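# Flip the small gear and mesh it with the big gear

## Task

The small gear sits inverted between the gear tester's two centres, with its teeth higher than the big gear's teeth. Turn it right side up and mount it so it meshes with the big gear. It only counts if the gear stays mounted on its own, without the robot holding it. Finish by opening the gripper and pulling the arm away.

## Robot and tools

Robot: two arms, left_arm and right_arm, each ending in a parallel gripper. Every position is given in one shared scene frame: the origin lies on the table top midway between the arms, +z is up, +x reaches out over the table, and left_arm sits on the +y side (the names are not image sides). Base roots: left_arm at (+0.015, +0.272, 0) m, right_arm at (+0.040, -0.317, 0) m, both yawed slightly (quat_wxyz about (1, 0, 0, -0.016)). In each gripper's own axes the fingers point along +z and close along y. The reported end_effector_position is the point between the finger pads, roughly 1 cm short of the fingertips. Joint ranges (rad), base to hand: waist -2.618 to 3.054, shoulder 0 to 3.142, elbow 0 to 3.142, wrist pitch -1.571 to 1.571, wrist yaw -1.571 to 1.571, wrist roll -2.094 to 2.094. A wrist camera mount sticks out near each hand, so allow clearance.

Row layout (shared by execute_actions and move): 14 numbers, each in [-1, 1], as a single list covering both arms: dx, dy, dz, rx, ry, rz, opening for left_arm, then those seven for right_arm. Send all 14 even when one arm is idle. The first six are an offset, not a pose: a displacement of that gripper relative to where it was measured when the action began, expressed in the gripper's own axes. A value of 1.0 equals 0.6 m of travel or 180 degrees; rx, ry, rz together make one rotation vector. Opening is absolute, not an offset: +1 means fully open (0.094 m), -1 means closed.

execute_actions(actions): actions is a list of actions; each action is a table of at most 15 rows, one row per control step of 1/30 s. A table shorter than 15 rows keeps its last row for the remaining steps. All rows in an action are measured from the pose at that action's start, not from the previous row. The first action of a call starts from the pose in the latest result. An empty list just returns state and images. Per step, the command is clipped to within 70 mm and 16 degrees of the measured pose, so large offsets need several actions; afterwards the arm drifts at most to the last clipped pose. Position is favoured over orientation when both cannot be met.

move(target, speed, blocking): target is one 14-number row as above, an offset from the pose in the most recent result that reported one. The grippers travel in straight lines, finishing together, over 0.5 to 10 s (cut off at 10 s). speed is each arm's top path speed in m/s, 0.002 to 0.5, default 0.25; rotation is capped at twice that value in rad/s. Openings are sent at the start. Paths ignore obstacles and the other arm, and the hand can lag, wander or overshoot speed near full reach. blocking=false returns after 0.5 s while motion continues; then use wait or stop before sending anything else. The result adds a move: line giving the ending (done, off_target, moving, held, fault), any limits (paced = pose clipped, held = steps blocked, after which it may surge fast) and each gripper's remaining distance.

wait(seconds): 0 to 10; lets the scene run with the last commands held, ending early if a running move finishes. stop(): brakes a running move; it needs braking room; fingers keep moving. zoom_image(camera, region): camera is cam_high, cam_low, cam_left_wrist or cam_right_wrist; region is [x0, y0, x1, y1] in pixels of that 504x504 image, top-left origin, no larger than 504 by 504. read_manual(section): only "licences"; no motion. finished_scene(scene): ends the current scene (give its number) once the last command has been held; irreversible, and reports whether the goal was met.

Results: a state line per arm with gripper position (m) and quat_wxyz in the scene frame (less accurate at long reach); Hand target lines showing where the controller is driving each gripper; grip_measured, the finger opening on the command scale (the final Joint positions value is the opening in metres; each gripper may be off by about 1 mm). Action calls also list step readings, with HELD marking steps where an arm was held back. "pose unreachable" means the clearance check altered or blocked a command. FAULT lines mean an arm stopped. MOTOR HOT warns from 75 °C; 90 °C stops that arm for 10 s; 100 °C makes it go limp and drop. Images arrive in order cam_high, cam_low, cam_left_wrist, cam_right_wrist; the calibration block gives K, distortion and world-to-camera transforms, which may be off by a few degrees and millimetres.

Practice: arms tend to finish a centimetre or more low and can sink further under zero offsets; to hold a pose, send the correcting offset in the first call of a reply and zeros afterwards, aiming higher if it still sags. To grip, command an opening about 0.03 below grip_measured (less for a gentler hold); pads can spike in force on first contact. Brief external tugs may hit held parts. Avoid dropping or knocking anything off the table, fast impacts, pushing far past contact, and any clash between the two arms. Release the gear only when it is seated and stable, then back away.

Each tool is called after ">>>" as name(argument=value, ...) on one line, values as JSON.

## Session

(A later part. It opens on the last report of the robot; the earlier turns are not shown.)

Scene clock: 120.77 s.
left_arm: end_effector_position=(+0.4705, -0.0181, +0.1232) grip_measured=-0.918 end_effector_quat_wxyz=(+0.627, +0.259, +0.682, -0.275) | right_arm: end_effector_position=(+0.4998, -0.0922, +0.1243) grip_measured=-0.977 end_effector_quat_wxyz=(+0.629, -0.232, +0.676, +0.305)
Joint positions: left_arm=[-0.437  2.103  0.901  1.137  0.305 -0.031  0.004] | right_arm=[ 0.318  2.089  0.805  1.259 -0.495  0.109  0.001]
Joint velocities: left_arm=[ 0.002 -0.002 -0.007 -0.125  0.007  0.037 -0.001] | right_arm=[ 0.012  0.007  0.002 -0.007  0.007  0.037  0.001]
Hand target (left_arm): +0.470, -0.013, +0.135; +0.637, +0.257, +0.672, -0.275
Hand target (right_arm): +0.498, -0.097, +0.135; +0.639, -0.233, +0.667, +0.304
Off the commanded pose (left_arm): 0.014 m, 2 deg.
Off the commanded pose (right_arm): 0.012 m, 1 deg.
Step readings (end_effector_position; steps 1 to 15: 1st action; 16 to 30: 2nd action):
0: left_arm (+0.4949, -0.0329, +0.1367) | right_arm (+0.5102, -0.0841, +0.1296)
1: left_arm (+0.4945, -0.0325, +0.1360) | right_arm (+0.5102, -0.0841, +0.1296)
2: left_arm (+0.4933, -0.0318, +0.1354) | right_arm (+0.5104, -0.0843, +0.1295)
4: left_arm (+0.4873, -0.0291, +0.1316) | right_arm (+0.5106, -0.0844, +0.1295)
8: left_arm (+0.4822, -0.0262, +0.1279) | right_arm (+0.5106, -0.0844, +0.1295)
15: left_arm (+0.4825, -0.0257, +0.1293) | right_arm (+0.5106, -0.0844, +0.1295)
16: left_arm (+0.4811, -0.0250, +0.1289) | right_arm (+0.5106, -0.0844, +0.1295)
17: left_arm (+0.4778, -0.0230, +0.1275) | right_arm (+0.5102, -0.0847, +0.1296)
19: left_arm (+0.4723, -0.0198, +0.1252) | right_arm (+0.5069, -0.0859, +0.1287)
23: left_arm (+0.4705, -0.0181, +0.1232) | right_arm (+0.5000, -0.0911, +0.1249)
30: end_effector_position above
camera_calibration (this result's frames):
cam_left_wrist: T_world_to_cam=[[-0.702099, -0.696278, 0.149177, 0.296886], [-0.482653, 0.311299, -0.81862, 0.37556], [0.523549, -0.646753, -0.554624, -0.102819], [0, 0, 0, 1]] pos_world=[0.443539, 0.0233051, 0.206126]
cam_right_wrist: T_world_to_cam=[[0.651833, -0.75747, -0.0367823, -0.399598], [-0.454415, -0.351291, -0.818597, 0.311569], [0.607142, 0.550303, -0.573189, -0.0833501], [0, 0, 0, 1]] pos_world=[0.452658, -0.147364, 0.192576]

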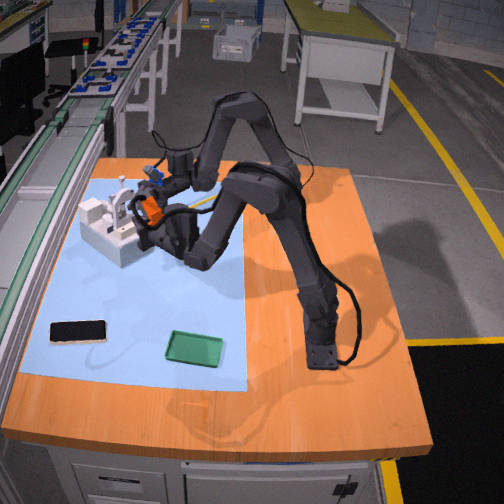

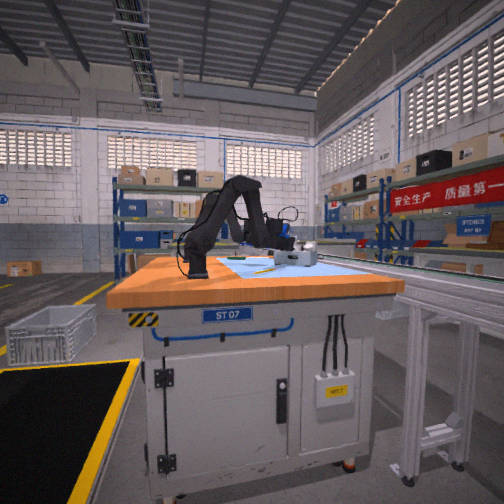

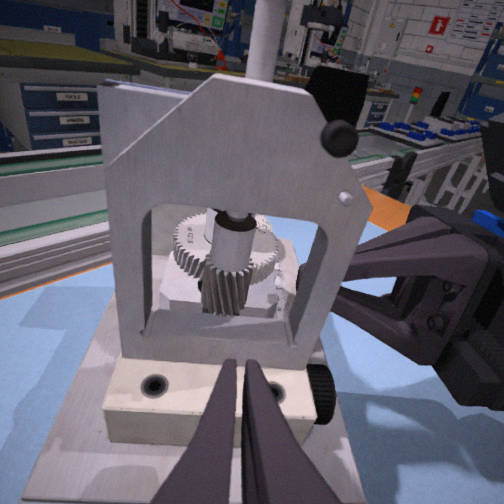

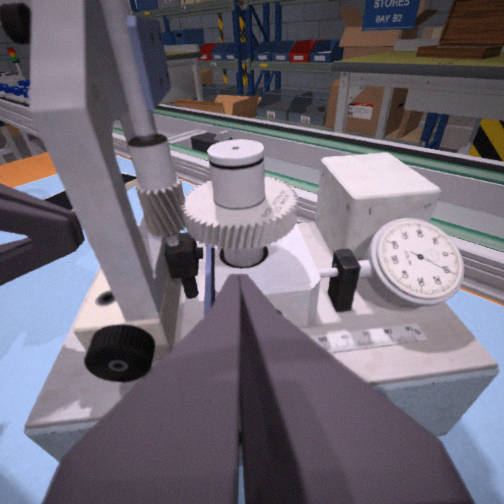

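>>> move(target=[-0.04,0,-0.1,0,0,0,-0.92, -0.02,0.03,-0.08,0,0,0,-1], speed=0.1)

>>> zoom_image(camera="cam_right_wrist", region=[150, 90, 330, 270])

Scene clock: 121.97 s.
left_arm: end_effector_position=(+0.4328, +0.0200, +0.1491) grip_measured=-0.918 end_effector_quat_wxyz=(+0.629, +0.257, +0.680, -0.276) | right_arm: end_effector_position=(+0.4566, -0.1090, +0.1311) grip_measured=-0.977 end_effector_quat_wxyz=(+0.620, -0.231, +0.684, +0.307)
Joint positions: left_arm=[-0.384  1.887  0.692  1.134  0.358 -0.031  0.004] | right_arm=[ 0.303  1.936  0.61   1.277 -0.514  0.109  0.001]
Joint velocities: left_arm=[ 0.002  0.002 -0.007 -0.007  0.022  0.051  0.001] | right_arm=[ 0.012 -0.002 -0.002  0.022 -0.051 -0.081 -0.   ]
Hand target (left_arm): +0.431, +0.025, +0.151; +0.627, +0.258, +0.681, -0.275
Hand target (right_arm): +0.455, -0.114, +0.140; +0.629, -0.232, +0.676, +0.305
Off the commanded pose (left_arm): 0.005 m, 0 deg.
Off the commanded pose (right_arm): 0.010 m, 1 deg.
move: done
camera_calibration (this result's frames):
cam_left_wrist: T_world_to_cam=[[-0.702164, -0.695873, 0.150754, 0.292893], [-0.480592, 0.306975, -0.821461, 0.366257], [0.525355, -0.649251, -0.549977, -0.0455704], [0, 0, 0, 1]] pos_world=[0.40562, 0.0617981, 0.231648]
cam_right_wrist: T_world_to_cam=[[0.653458, -0.755483, -0.0473013, -0.383114], [-0.47182, -0.357644, -0.805901, 0.297248], [0.591928, 0.54894, -0.590158, -0.0349204], [0, 0, 0, 1]] pos_world=[0.411267, -0.163958, 0.200822]

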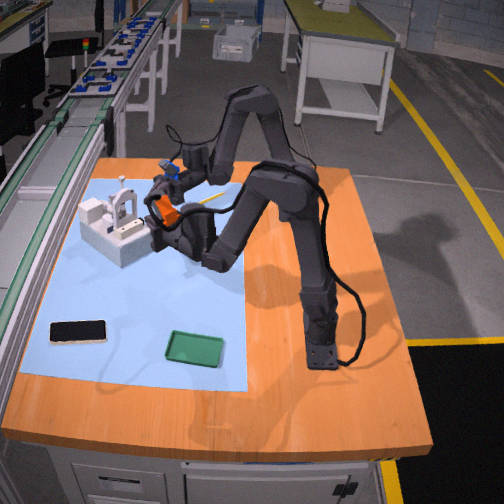

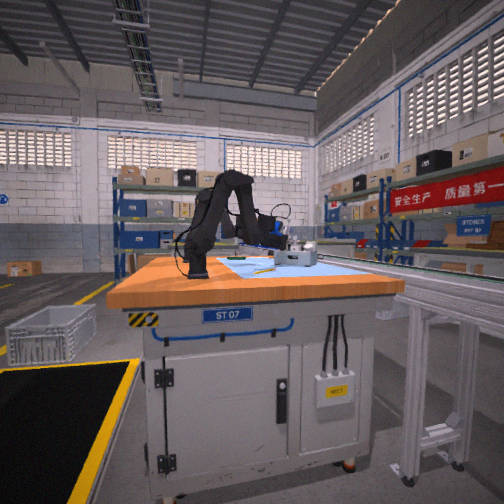

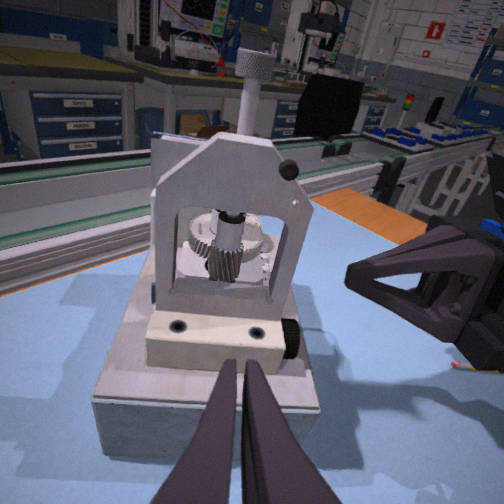

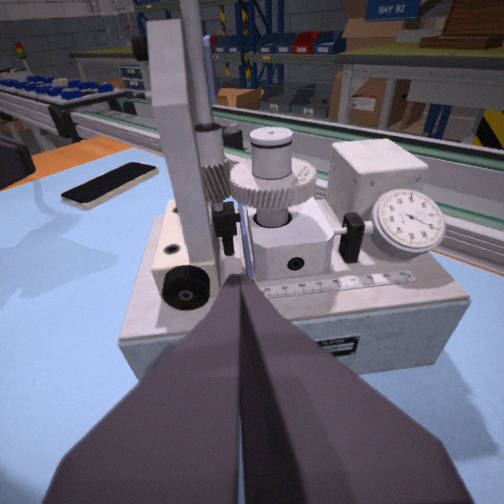

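Region (150, 90, 330, 270) of cam_right_wrist's 504x504 image, scaled by 2.800, with more detail than that image has.

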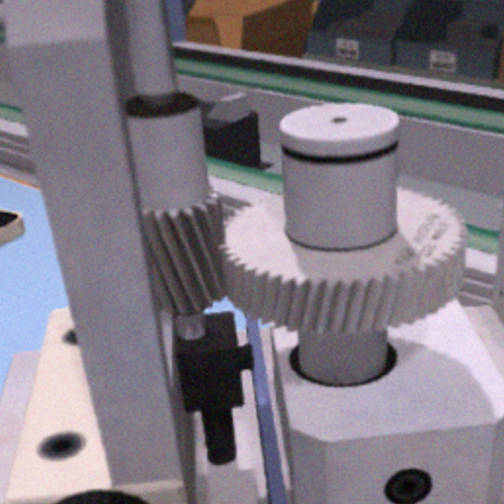

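>>> move(target=[0,0,0,0,0,0,-0.92, -0.015,-0.014,0.087,0,-0.02,0,-1], speed=0.05)

Scene clock: 123.77 s.
left_arm: end_effector_position=(+0.4326, +0.0198, +0.1487) grip_measured=-0.918 end_effector_quat_wxyz=(+0.628, +0.258, +0.680, -0.277) | right_arm: end_effector_position=(+0.4956, -0.0853, +0.1254) grip_measured=-0.977 end_effector_quat_wxyz=(+0.630, -0.221, +0.677, +0.311)
Joint positions: left_arm=[-0.384  1.887  0.692  1.132  0.36  -0.031  0.004] | right_arm=[ 0.344  2.087  0.792  1.279 -0.461  0.136  0.001]
Joint velocities: left_arm=[-0.007 -0.002 -0.012 -0.022  0.007  0.022  0.001] | right_arm=[-0.012 -0.012  0.002  0.007  0.037 -0.007 -0.   ]
Hand target (left_arm): +0.433, +0.020, +0.149; +0.629, +0.257, +0.680, -0.276
Hand target (right_arm): +0.500, -0.079, +0.137; +0.641, -0.221, +0.664, +0.315
Off the commanded pose (left_arm): 0.000 m, 0 deg.
Off the commanded pose (right_arm): 0.014 m, 2 deg.
move: off_target (right_arm)
camera_calibration (this result's frames):
cam_left_wrist: T_world_to_cam=[[-0.703269, -0.694612, 0.151414, 0.292957], [-0.481191, 0.308309, -0.82061, 0.36602], [0.523323, -0.649969, -0.551065, -0.0447262], [0, 0, 0, 1]] pos_world=[0.40556, 0.0615741, 0.231355]
cam_right_wrist: T_world_to_cam=[[0.644939, -0.761955, -0.0589807, -0.385743], [-0.465033, -0.330028, -0.821478, 0.320386], [0.606463, 0.557231, -0.567182, -0.0837841], [0, 0, 0, 1]] pos_world=[0.448583, -0.141495, 0.192918]

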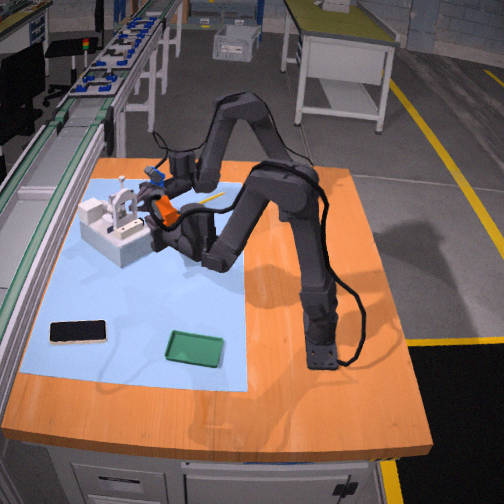

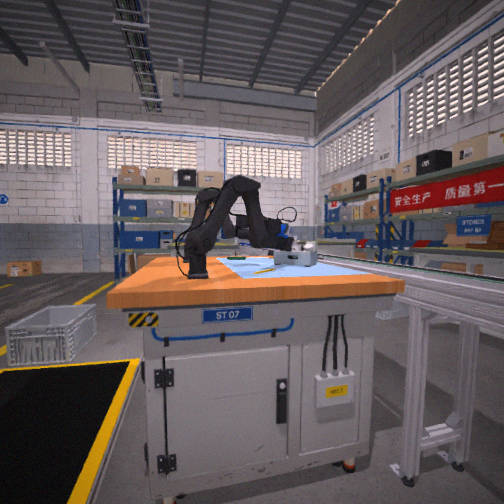

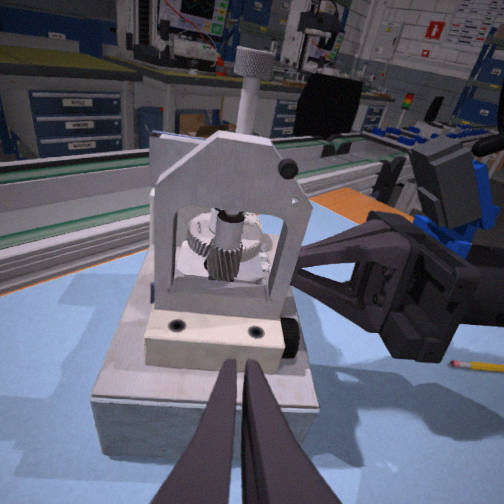

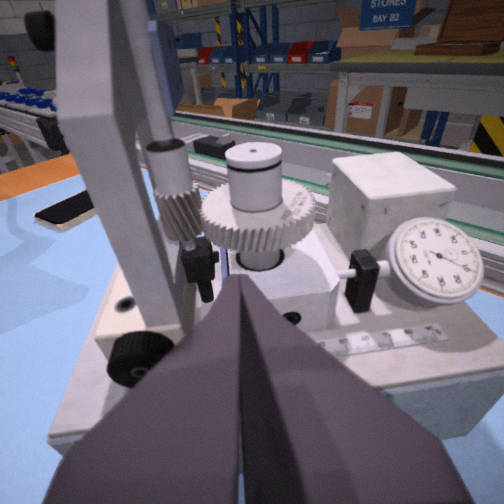

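Too low; raise via wrist pitch, then advance.

>>> execute_actions(actions=[[[0,0,0,0,0,0,-0.92, -0.01,0,0,0,-0.008,0,-1],[0,0,0,0,0,0,-0.92, -0.018,0,0,0,-0.014,0,-1],[0,0,0,0,0,0,-0.92, -0.024,0,0,0,-0.018,0,-1]]])

>>> move(target=[0,0,0,0,0,0,-0.92, -0.012,0.003,0.036,0,-0.004,0,-1], speed=0.015)

>>> zoom_image(camera="cam_right_wrist", region=[110, 130, 330, 350])

Scene clock: 124.47 s.
left_arm: end_effector_position=(+0.4326, +0.0198, +0.1487) grip_measured=-0.918 end_effector_quat_wxyz=(+0.628, +0.258, +0.680, -0.277) | right_arm: end_effector_position=(+0.4956, -0.0854, +0.1355) grip_measured=-0.977 end_effector_quat_wxyz=(+0.643, -0.217, +0.663, +0.316)
Joint positions: left_arm=[-0.384  1.887  0.692  1.132  0.36  -0.031  0.004] | right_arm=[ 0.344  2.087  0.792  1.323 -0.46   0.155  0.001]
Joint velocities: left_arm=[-0.007 -0.002 -0.017  0.007  0.037 -0.051  0.   ] | right_arm=[ 0.012  0.007  0.007  0.066 -0.007  0.051 -0.   ]
Hand target (left_arm): +0.433, +0.020, +0.149; +0.628, +0.258, +0.680, -0.277
Hand target (right_arm): +0.497, -0.087, +0.140; +0.649, -0.212, +0.659, +0.317
Off the commanded pose (left_arm): 0.000 m, 0 deg.
Off the commanded pose (right_arm): 0.005 m, 1 deg.
Step readings (end_effector_position):
0: left_arm (+0.4326, +0.0198, +0.1487) | right_arm (+0.4957, -0.0854, +0.1253)
1: left_arm (+0.4326, +0.0198, +0.1487) | right_arm (+0.4957, -0.0854, +0.1257)
2: left_arm (+0.4326, +0.0198, +0.1487) | right_arm (+0.4957, -0.0854, +0.1265)
4: left_arm (+0.4326, +0.0198, +0.1487) | right_arm (+0.4957, -0.0854, +0.1294)
8: left_arm (+0.4326, +0.0198, +0.1487) | right_arm (+0.4956, -0.0854, +0.1335)
15: end_effector_position above
camera_calibration (this result's frames):
cam_left_wrist: T_world_to_cam=[[-0.703269, -0.694612, 0.151414, 0.292957], [-0.481191, 0.308309, -0.82061, 0.36602], [0.523323, -0.649969, -0.551065, -0.0447262], [0, 0, 0, 1]] pos_world=[0.40556, 0.0615741, 0.231355]
cam_right_wrist: T_world_to_cam=[[0.646184, -0.760757, -0.060789, -0.385525], [-0.441064, -0.307258, -0.843241, 0.321743], [0.622823, 0.5717, -0.534088, -0.089326], [0, 0, 0, 1]] pos_world=[0.446664, -0.143365, 0.200163]

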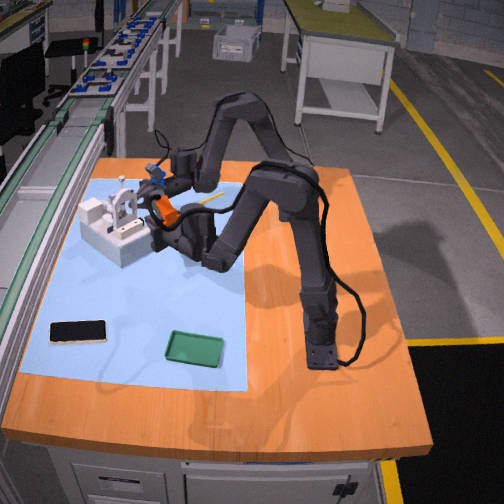

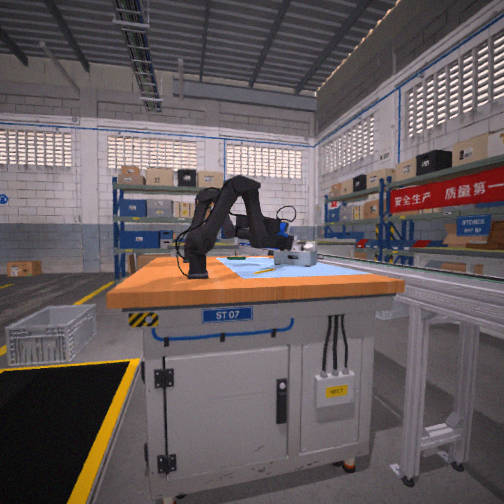

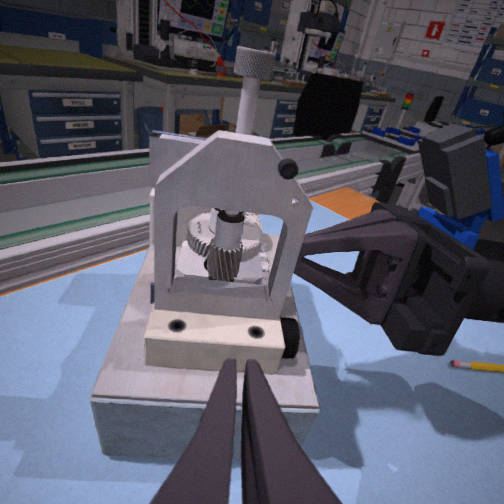

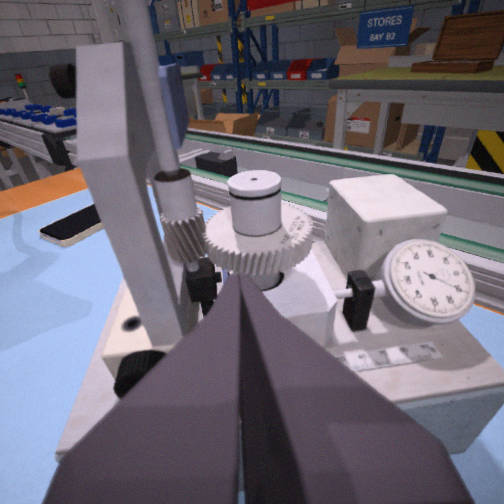

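Scene clock: 126.20 s.
left_arm: end_effector_position=(+0.4326, +0.0198, +0.1487) grip_measured=-0.918 end_effector_quat_wxyz=(+0.628, +0.258, +0.680, -0.277) | right_arm: end_effector_position=(+0.5049, -0.0786, +0.1363) grip_measured=-0.977 end_effector_quat_wxyz=(+0.642, -0.214, +0.665, +0.315)
Joint positions: left_arm=[-0.384  1.887  0.692  1.132  0.36  -0.031  0.004] | right_arm=[ 0.357  2.104  0.84   1.289 -0.441  0.155  0.001]
Joint velocities: left_arm=[ 0.017  0.002 -0.002  0.022  0.007  0.022 -0.001] | right_arm=[-0.007  0.007  0.007 -0.051 -0.022 -0.081  0.   ]
Hand target (left_arm): +0.433, +0.020, +0.149; +0.628, +0.258, +0.680, -0.277
Hand target (right_arm): +0.510, -0.070, +0.143; +0.647, -0.214, +0.659, +0.318
Off the commanded pose (left_arm): 0.000 m, 0 deg.
Off the commanded pose (right_arm): 0.013 m, 1 deg.
move: off_target (right_arm)
camera_calibration (this result's frames):
cam_left_wrist: T_world_to_cam=[[-0.703269, -0.694612, 0.151414, 0.292957], [-0.481191, 0.308309, -0.82061, 0.36602], [0.523323, -0.649969, -0.551065, -0.0447262], [0, 0, 0, 1]] pos_world=[0.40556, 0.0615741, 0.231355]
cam_right_wrist: T_world_to_cam=[[0.6413, -0.764725, -0.062684, -0.383875], [-0.446118, -0.305151, -0.841345, 0.33102], [0.62427, 0.567519, -0.536851, -0.0992968], [0, 0, 0, 1]] pos_world=[0.455841, -0.136195, 0.201132]

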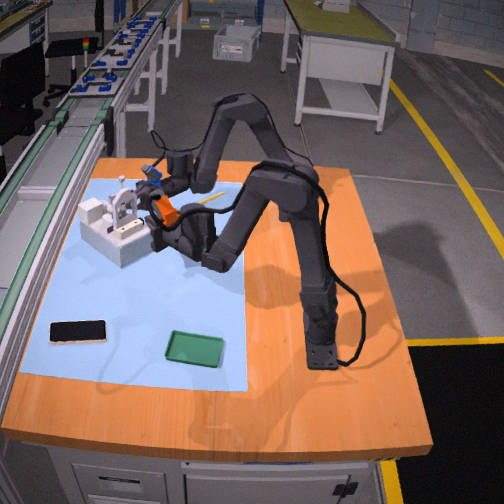

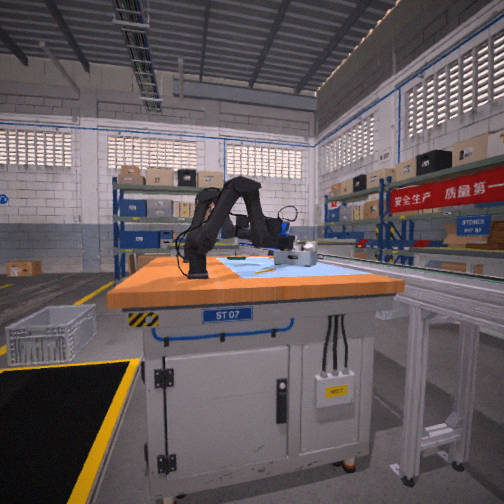

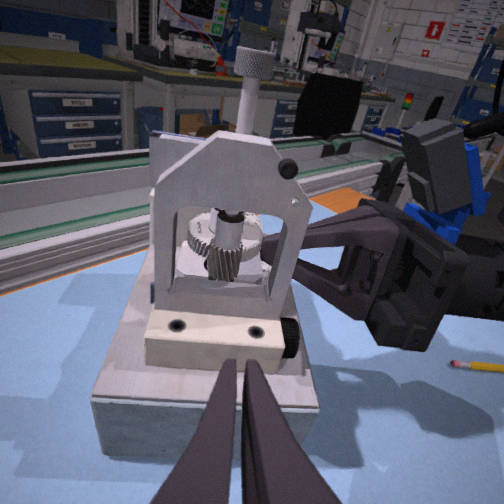

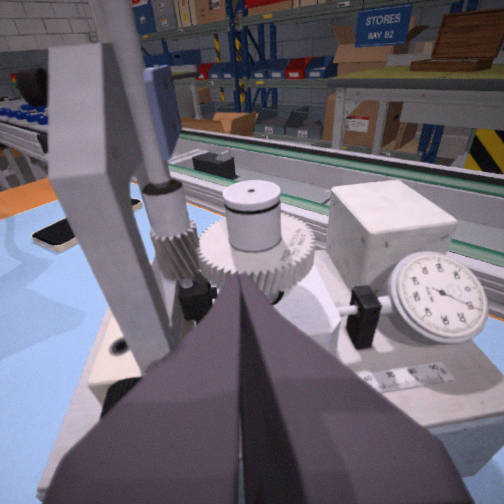

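Region (110, 130, 330, 350) of cam_right_wrist's 504x504 image, scaled by 2.291, with more detail than that image has.

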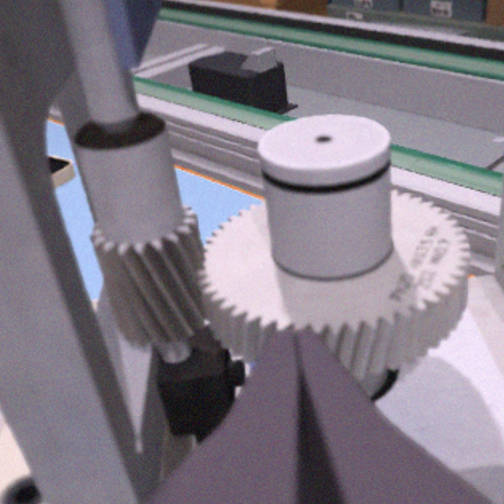

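>>> execute_actions(actions=[[[0,0,0,0,0,0,-0.92, -0.01,0,0.016,0,0,0,-0.97],[0,0,0,0,0,0,-0.92, -0.01,0,0.016,0,0,0,-0.96],[0,0,0,0,0,0,-0.92, -0.01,0,0.016,0,0,0,-0.95],[0,0,0,0,0,0,-0.92, -0.01,0,0.016,0,0,0,-0.94],[0,0,0,0,0,0,-0.92, -0.01,0,0.016,0,0,0,-0.93],[0,0,0,0,0,0,-0.92, -0.01,0,0.016,0,0,0,-0.92],[0,0,0,0,0,0,-0.92, -0.01,0,0.016,0,0,0,-0.91],[0,0,0,0,0,0,-0.92, -0.01,0,0.016,0,0,0,-0.90],[0,0,0,0,0,0,-0.92, -0.01,0,0.016,0,0,0,-0.89],[0,0,0,0,0,0,-0.92, -0.01,0,0.016,0,0,0,-0.88]]])

>>> zoom_image(camera="cam_right_wrist", region=[110, 130, 330, 350])

Scene clock: 127.07 s.
left_arm: end_effector_position=(+0.4326, +0.0198, +0.1487) grip_measured=-0.918 end_effector_quat_wxyz=(+0.628, +0.258, +0.680, -0.277) | right_arm: end_effector_position=(+0.5047, -0.0783, +0.1324) grip_measured=-0.883 end_effector_quat_wxyz=(+0.636, -0.214, +0.671, +0.315)
Joint positions: left_arm=[-0.384  1.887  0.692  1.132  0.36  -0.031  0.004] | right_arm=[ 0.357  2.104  0.84   1.273 -0.443  0.155  0.005]
Joint velocities: left_arm=[-0.012 -0.002 -0.007 -0.081 -0.037  0.007 -0.   ] | right_arm=[ 0.002 -0.012  0.012  0.037 -0.007 -0.095 -0.   ]
Hand target (left_arm): +0.433, +0.020, +0.149; +0.628, +0.258, +0.680, -0.277
Hand target (right_arm): +0.512, -0.073, +0.143; +0.642, -0.214, +0.665, +0.315
Off the commanded pose (left_arm): 0.000 m, 0 deg.
Off the commanded pose (right_arm): 0.014 m, 1 deg.
Step readings (end_effector_position):
0: left_arm (+0.4326, +0.0198, +0.1487) | right_arm (+0.5049, -0.0786, +0.1363)
1: left_arm (+0.4326, +0.0198, +0.1487) | right_arm (+0.5049, -0.0786, +0.1358)
2: left_arm (+0.4326, +0.0198, +0.1487) | right_arm (+0.5049, -0.0785, +0.1357)
4: left_arm (+0.4326, +0.0198, +0.1487) | right_arm (+0.5049, -0.0785, +0.1349)
8: left_arm (+0.4326, +0.0198, +0.1487) | right_arm (+0.5049, -0.0785, +0.1324)
15: end_effector_position above
camera_calibration (this result's frames):
cam_left_wrist: T_world_to_cam=[[-0.703269, -0.694612, 0.151414, 0.292957], [-0.481191, 0.308309, -0.82061, 0.36602], [0.523323, -0.649969, -0.551065, -0.0447262], [0, 0, 0, 1]] pos_world=[0.40556, 0.0615741, 0.231355]
cam_right_wrist: T_world_to_cam=[[0.642005, -0.763612, -0.0687462, -0.383201], [-0.458712, -0.310713, -0.832491, 0.332492], [0.61434, 0.565998, -0.549757, -0.0948202], [0, 0, 0, 1]] pos_world=[0.456787, -0.135639, 0.198325]

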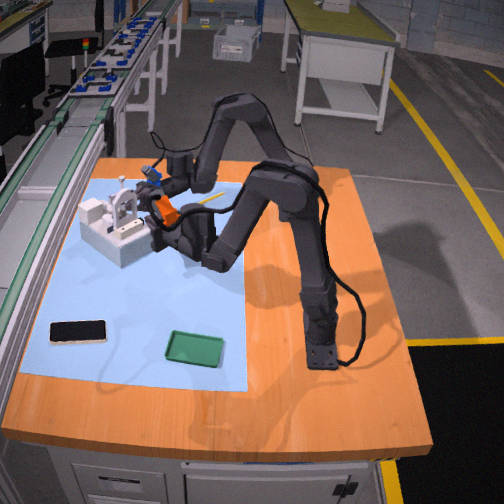

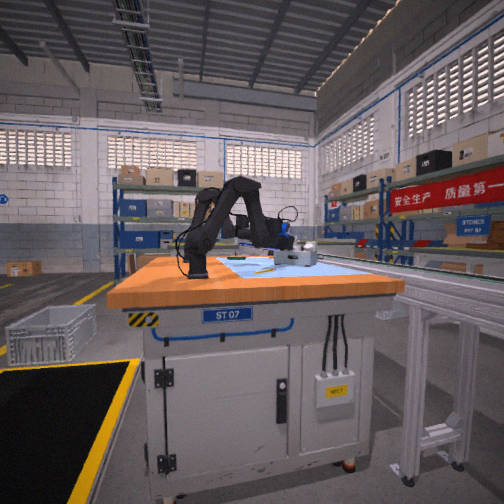

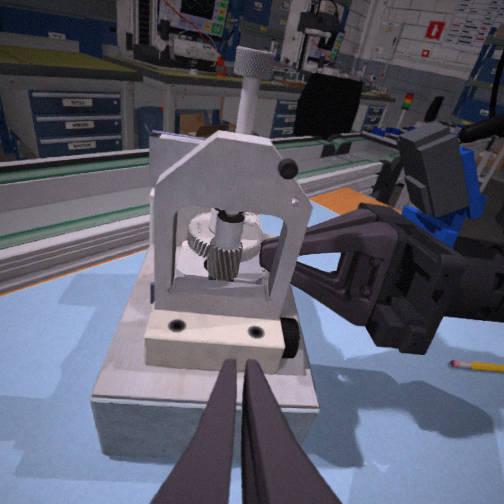

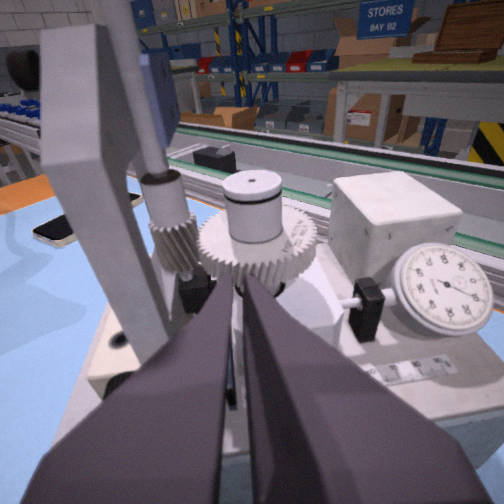

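Region (110, 130, 330, 350) of cam_right_wrist's 504x504 image, scaled by 2.291, with more detail than that image has.

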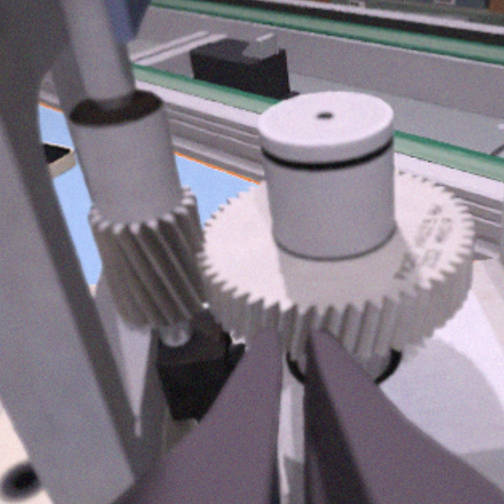

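>>> execute_actions(actions=[[[0,0,0,0,0,0,-0.92, -0.01,0,0.012,0,-0.004,0,-0.87],[0,0,0,0,0,0,-0.92, -0.01,0,0.012,0,-0.004,0,-0.86],[0,0,0,0,0,0,-0.92, -0.01,0,0.012,0,-0.004,0,-0.85],[0,0,0,0,0,0,-0.92, -0.01,0,0.012,0,-0.004,0,-0.84]]])

>>> move(target=[0,0,0,0,0,0,-0.92, -0.02,0.015,-0.10,0,0,0,-0.84], speed=0.08)

>>> zoom_image(camera="cam_right_wrist", region=[150, 90, 330, 270])

Scene clock: 128.00 s.
left_arm: end_effector_position=(+0.4326, +0.0198, +0.1487) grip_measured=-0.918 end_effector_quat_wxyz=(+0.628, +0.258, +0.680, -0.277) | right_arm: end_effector_position=(+0.5043, -0.0779, +0.1326) grip_measured=-0.843 end_effector_quat_wxyz=(+0.636, -0.215, +0.670, +0.316)
Joint positions: left_arm=[-0.384  1.887  0.692  1.132  0.36  -0.031  0.004] | right_arm=[ 0.357  2.104  0.84   1.273 -0.447  0.155  0.007]
Joint velocities: left_arm=[-0.002  0.007 -0.017 -0.022 -0.037  0.037 -0.   ] | right_arm=[-0.002 -0.002 -0.012 -0.007 -0.037 -0.11   0.   ]
Hand target (left_arm): +0.433, +0.020, +0.149; +0.628, +0.258, +0.680, -0.277
Hand target (right_arm): +0.510, -0.074, +0.138; +0.640, -0.212, +0.667, +0.317
Off the commanded pose (left_arm): 0.000 m, 0 deg.
Off the commanded pose (right_arm): 0.009 m, 1 deg.
Step readings (end_effector_position):
0: left_arm (+0.4326, +0.0198, +0.1487) | right_arm (+0.5047, -0.0783, +0.1324)
1: left_arm (+0.4326, +0.0198, +0.1487) | right_arm (+0.5046, -0.0782, +0.1324)
2: left_arm (+0.4326, +0.0198, +0.1487) | right_arm (+0.5045, -0.0781, +0.1325)
4: left_arm (+0.4326, +0.0198, +0.1487) | right_arm (+0.5043, -0.0779, +0.1326)
8: left_arm (+0.4326, +0.0198, +0.1487) | right_arm (+0.5043, -0.0779, +0.1326)
15: end_effector_position above
camera_calibration (this result's frames):
cam_left_wrist: T_world_to_cam=[[-0.703269, -0.694612, 0.151414, 0.292957], [-0.481191, 0.308309, -0.82061, 0.36602], [0.523323, -0.649969, -0.551065, -0.0447262], [0, 0, 0, 1]] pos_world=[0.40556, 0.0615741, 0.231355]
cam_right_wrist: T_world_to_cam=[[0.644382, -0.761634, -0.0684429, -0.383732], [-0.457153, -0.311928, -0.832894, 0.331757], [0.613011, 0.567991, -0.549184, -0.093962], [0, 0, 0, 1]] pos_world=[0.456534, -0.13541, 0.198452]

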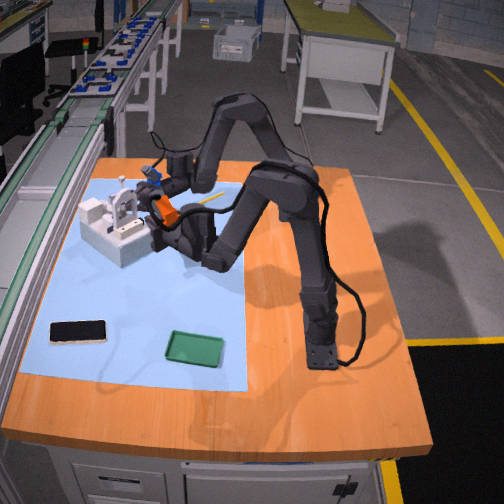

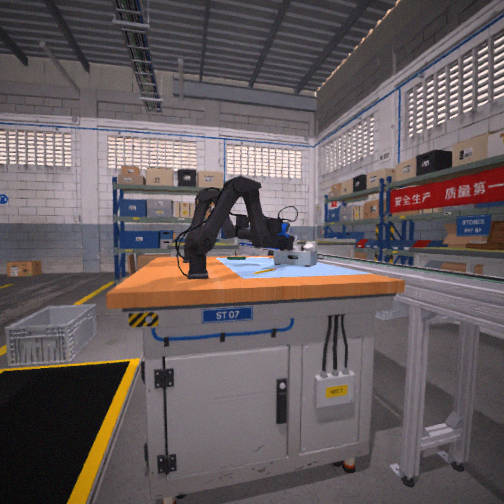

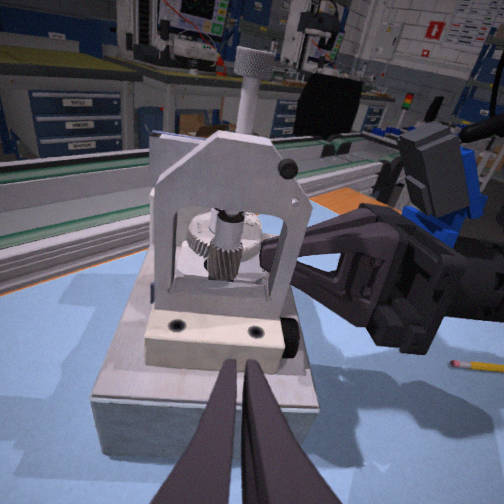

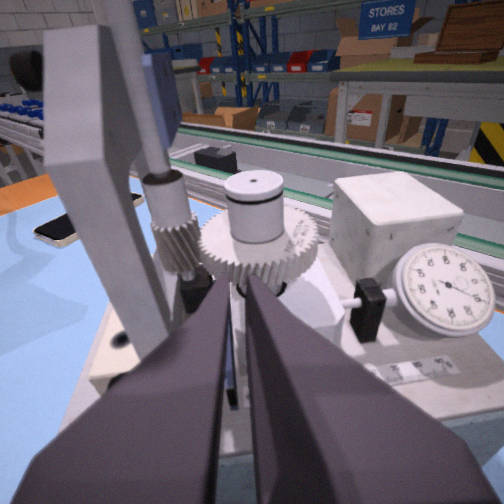

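Scene clock: 129.13 s.
left_arm: end_effector_position=(+0.4326, +0.0198, +0.1487) grip_measured=-0.918 end_effector_quat_wxyz=(+0.628, +0.258, +0.680, -0.277) | right_arm: end_effector_position=(+0.4588, -0.1098, +0.1363) grip_measured=-0.843 end_effector_quat_wxyz=(+0.626, -0.215, +0.679, +0.317)
Joint positions: left_arm=[-0.384  1.887  0.692  1.132  0.36  -0.031  0.004] | right_arm=[ 0.304  1.946  0.612  1.317 -0.502  0.155  0.007]
Joint velocities: left_arm=[ 0.002  0.007 -0.012 -0.022  0.022  0.022  0.   ] | right_arm=[ 0.017  0.002 -0.032  0.007  0.022  0.051 -0.   ]
Hand target (left_arm): +0.433, +0.020, +0.149; +0.628, +0.258, +0.680, -0.277
Hand target (right_arm): +0.457, -0.115, +0.145; +0.636, -0.216, +0.671, +0.316
Off the commanded pose (left_arm): 0.000 m, 0 deg.
Off the commanded pose (right_arm): 0.011 m, 1 deg.
move: off_target (right_arm)
camera_calibration (this result's frames):
cam_left_wrist: T_world_to_cam=[[-0.703269, -0.694612, 0.151414, 0.292957], [-0.481191, 0.308309, -0.82061, 0.36602], [0.523323, -0.649969, -0.551065, -0.0447262], [0, 0, 0, 1]] pos_world=[0.40556, 0.0615741, 0.231355]
cam_right_wrist: T_world_to_cam=[[0.644589, -0.760458, -0.0787918, -0.376987], [-0.476826, -0.319322, -0.818945, 0.310482], [0.597613, 0.565453, -0.568438, -0.0364878], [0, 0, 0, 1]] pos_world=[0.412854, -0.166907, 0.203823]

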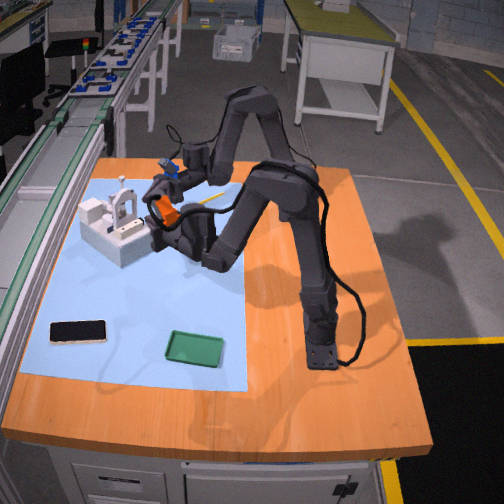

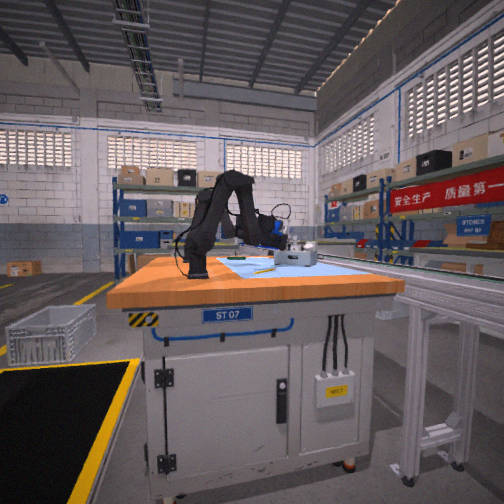

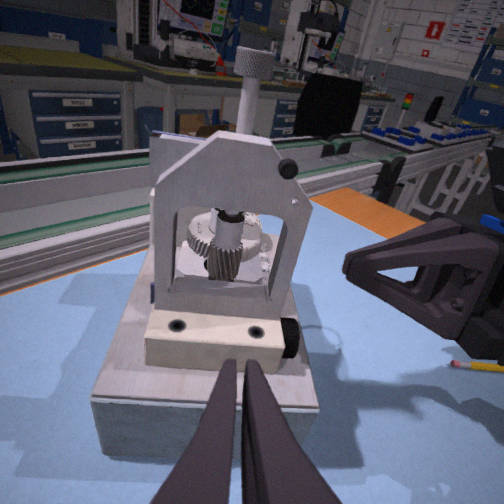

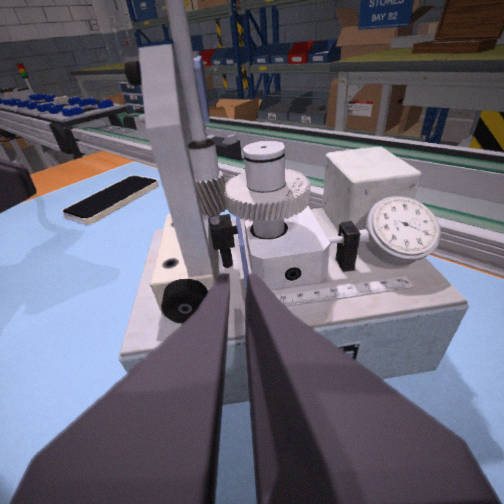

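Region (150, 90, 330, 270) of cam_right_wrist's 504x504 image, scaled by 2.800, with more detail than that image has.

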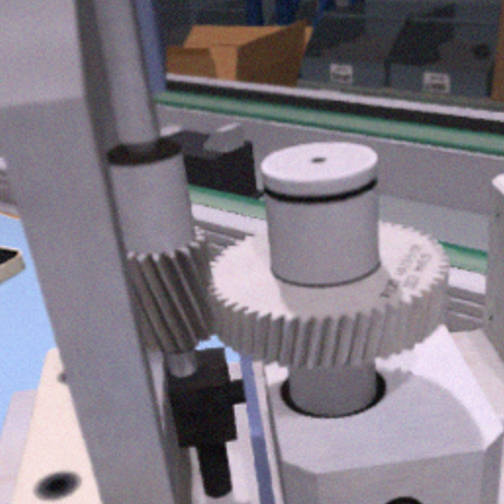

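>>> move(target=[0,0,0,0,0,0,-0.92, -0.07,0,0.04,0,0.17,0,-1], speed=0.12)

>>> zoom_image(camera="cam_right_wrist", region=[150, 60, 350, 260])

Scene clock: 132.33 s.
left_arm: end_effector_position=(+0.4326, +0.0198, +0.1487) grip_measured=-0.918 end_effector_quat_wxyz=(+0.628, +0.258, +0.680, -0.277) | right_arm: end_effector_position=(+0.4798, -0.1061, +0.1675) grip_measured=-0.977 end_effector_quat_wxyz=(+0.418, -0.278, +0.829, +0.247)
Joint positions: left_arm=[-0.384  1.887  0.692  1.132  0.36  -0.031  0.004] | right_arm=[ 0.304  1.713  1.167 -0.095 -0.488 -0.127  0.001]
Joint velocities: left_arm=[-0.007  0.007  0.007 -0.037 -0.051 -0.022  0.   ] | right_arm=[-0.012  0.012 -0.017 -0.081  0.037 -0.007 -0.001]
Hand target (left_arm): +0.433, +0.020, +0.149; +0.628, +0.258, +0.680, -0.277
Hand target (right_arm): +0.482, -0.097, +0.177; +0.425, -0.290, +0.821, +0.248
Off the commanded pose (left_arm): 0.000 m, 0 deg.
Off the commanded pose (right_arm): 0.013 m, 2 deg.
move: off_target (right_arm)
camera_calibration (this result's frames):
cam_left_wrist: T_world_to_cam=[[-0.703269, -0.694612, 0.151414, 0.292957], [-0.481191, 0.308309, -0.82061, 0.36602], [0.523323, -0.649969, -0.551065, -0.0447262], [0, 0, 0, 1]] pos_world=[0.40556, 0.0615741, 0.231355]
cam_right_wrist: T_world_to_cam=[[0.66571, -0.742848, -0.0707567, -0.394905], [-0.699548, -0.588265, -0.40568, 0.356288], [0.259735, 0.319563, -0.911272, 0.160107], [0, 0, 0, 1]] pos_world=[0.470547, -0.134927, 0.262498]

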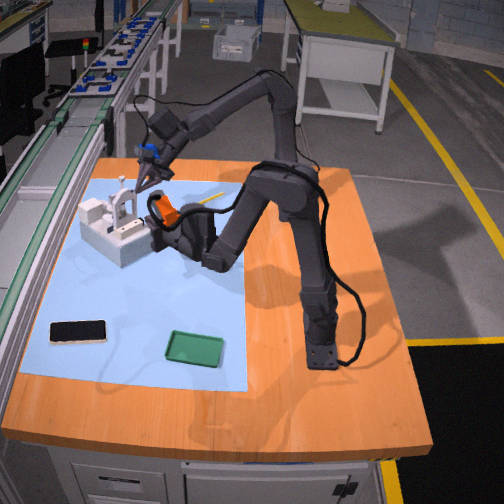

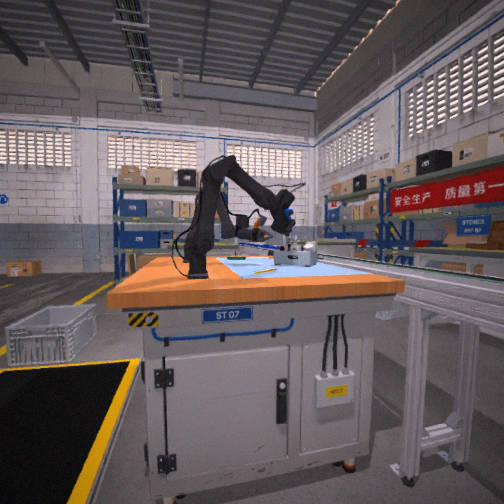

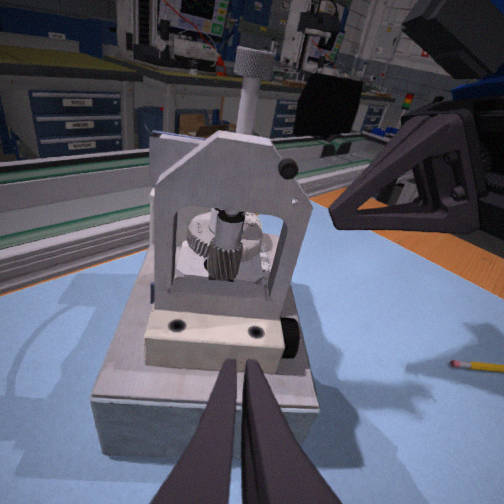

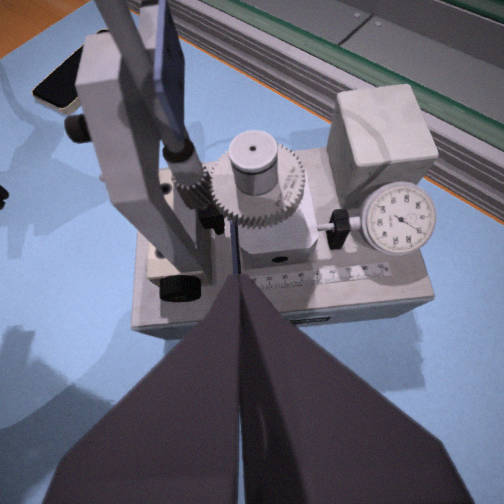

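Region (150, 60, 350, 260) of cam_right_wrist's 504x504 image, scaled by 2.520, with more detail than that image has.

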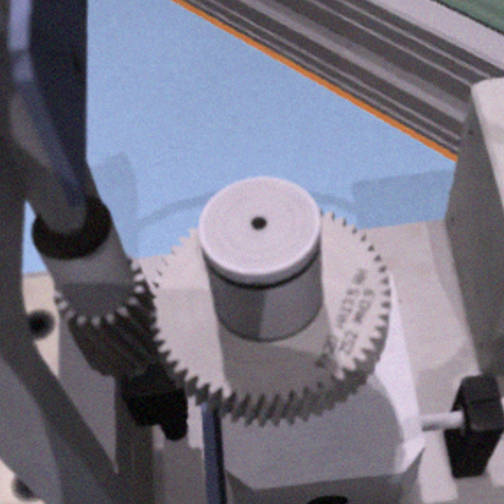

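>>> zoom_image(camera="cam_right_wrist", region=[170, 150, 250, 230])

Region (170, 150, 250, 230) of cam_right_wrist's 504x504 image, scaled by 6.300, with more detail than that image has.

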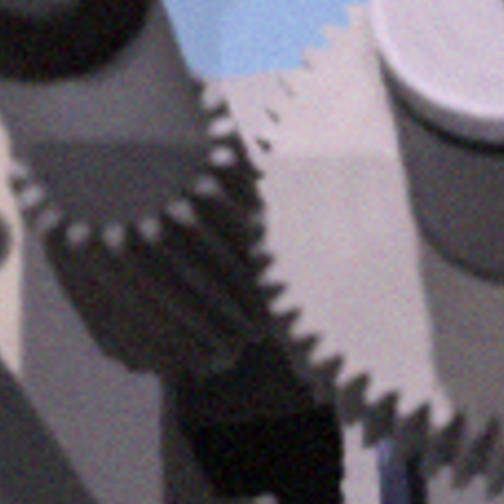

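>>> move(target=[0,0,-0.08,0,0,0,-0.92, 0,0,-0.1,0,0,0,-1], speed=0.15)

>>> finished_scene(scene=2)

Scene clock: 133.60 s.
left_arm: end_effector_position=(+0.4009, +0.0500, +0.1406) grip_measured=-0.918 end_effector_quat_wxyz=(+0.614, +0.256, +0.692, -0.278) | right_arm: end_effector_position=(+0.4511, -0.1418, +0.1974) grip_measured=-0.977 end_effector_quat_wxyz=(+0.417, -0.276, +0.831, +0.244)
Joint positions: left_arm=[-0.33   1.775  0.525  1.151  0.414 -0.031  0.004] | right_arm=[ 0.224  1.551  1.126 -0.247 -0.543 -0.182  0.001]
Joint velocities: left_arm=[ 0.012  0.002 -0.007 -0.037 -0.022 -0.066 -0.   ] | right_arm=[-0.002 -0.007 -0.007  0.022 -0.007 -0.095 -0.001]
Hand target (left_arm): +0.399, +0.054, +0.151; +0.628, +0.258, +0.681, -0.277
Hand target (right_arm): +0.447, -0.145, +0.199; +0.418, -0.279, +0.829, +0.246
Off the commanded pose (left_arm): 0.012 m, 2 deg.
Off the commanded pose (right_arm): 0.006 m, 1 deg.
move: off_target (left_arm)
camera_calibration (this result's frames):
cam_left_wrist: T_world_to_cam=[[-0.698099, -0.695728, 0.169175, 0.288346], [-0.509236, 0.316349, -0.800376, 0.342769], [0.503326, -0.644892, -0.575133, -0.00184984], [0, 0, 0, 1]] pos_world=[0.376775, 0.0909824, 0.224499]
cam_right_wrist: T_world_to_cam=[[0.660236, -0.74797, -0.0680408, -0.39899], [-0.704562, -0.585435, -0.401071, 0.329055], [0.260156, 0.31274, -0.913517, 0.20548], [0, 0, 0, 1]] pos_world=[0.44181, -0.170054, 0.292536]

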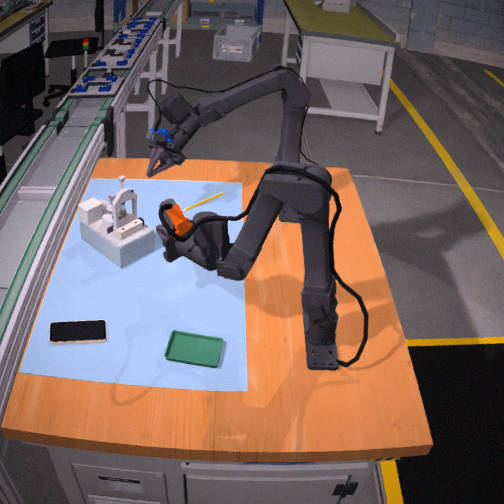

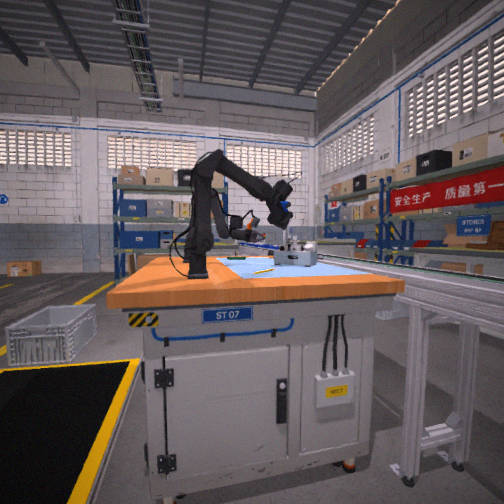

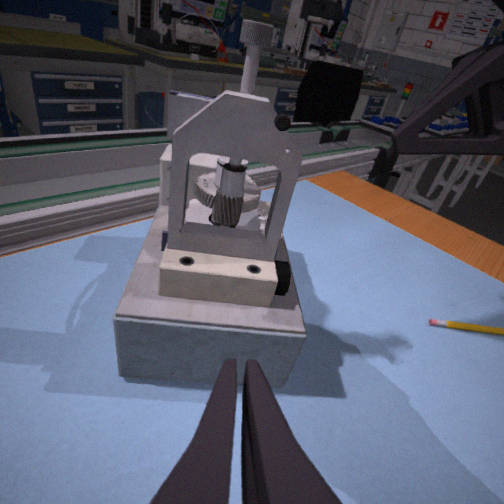

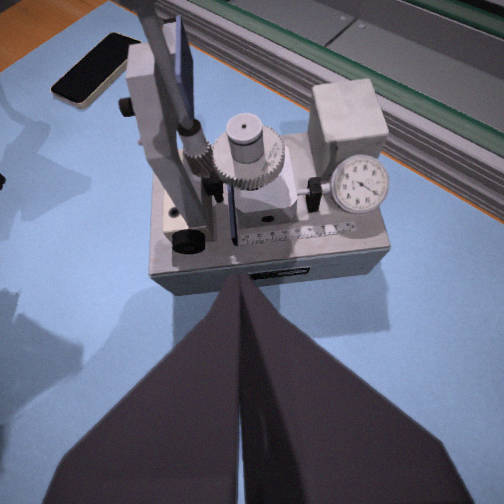

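The scene is finished: the task was done.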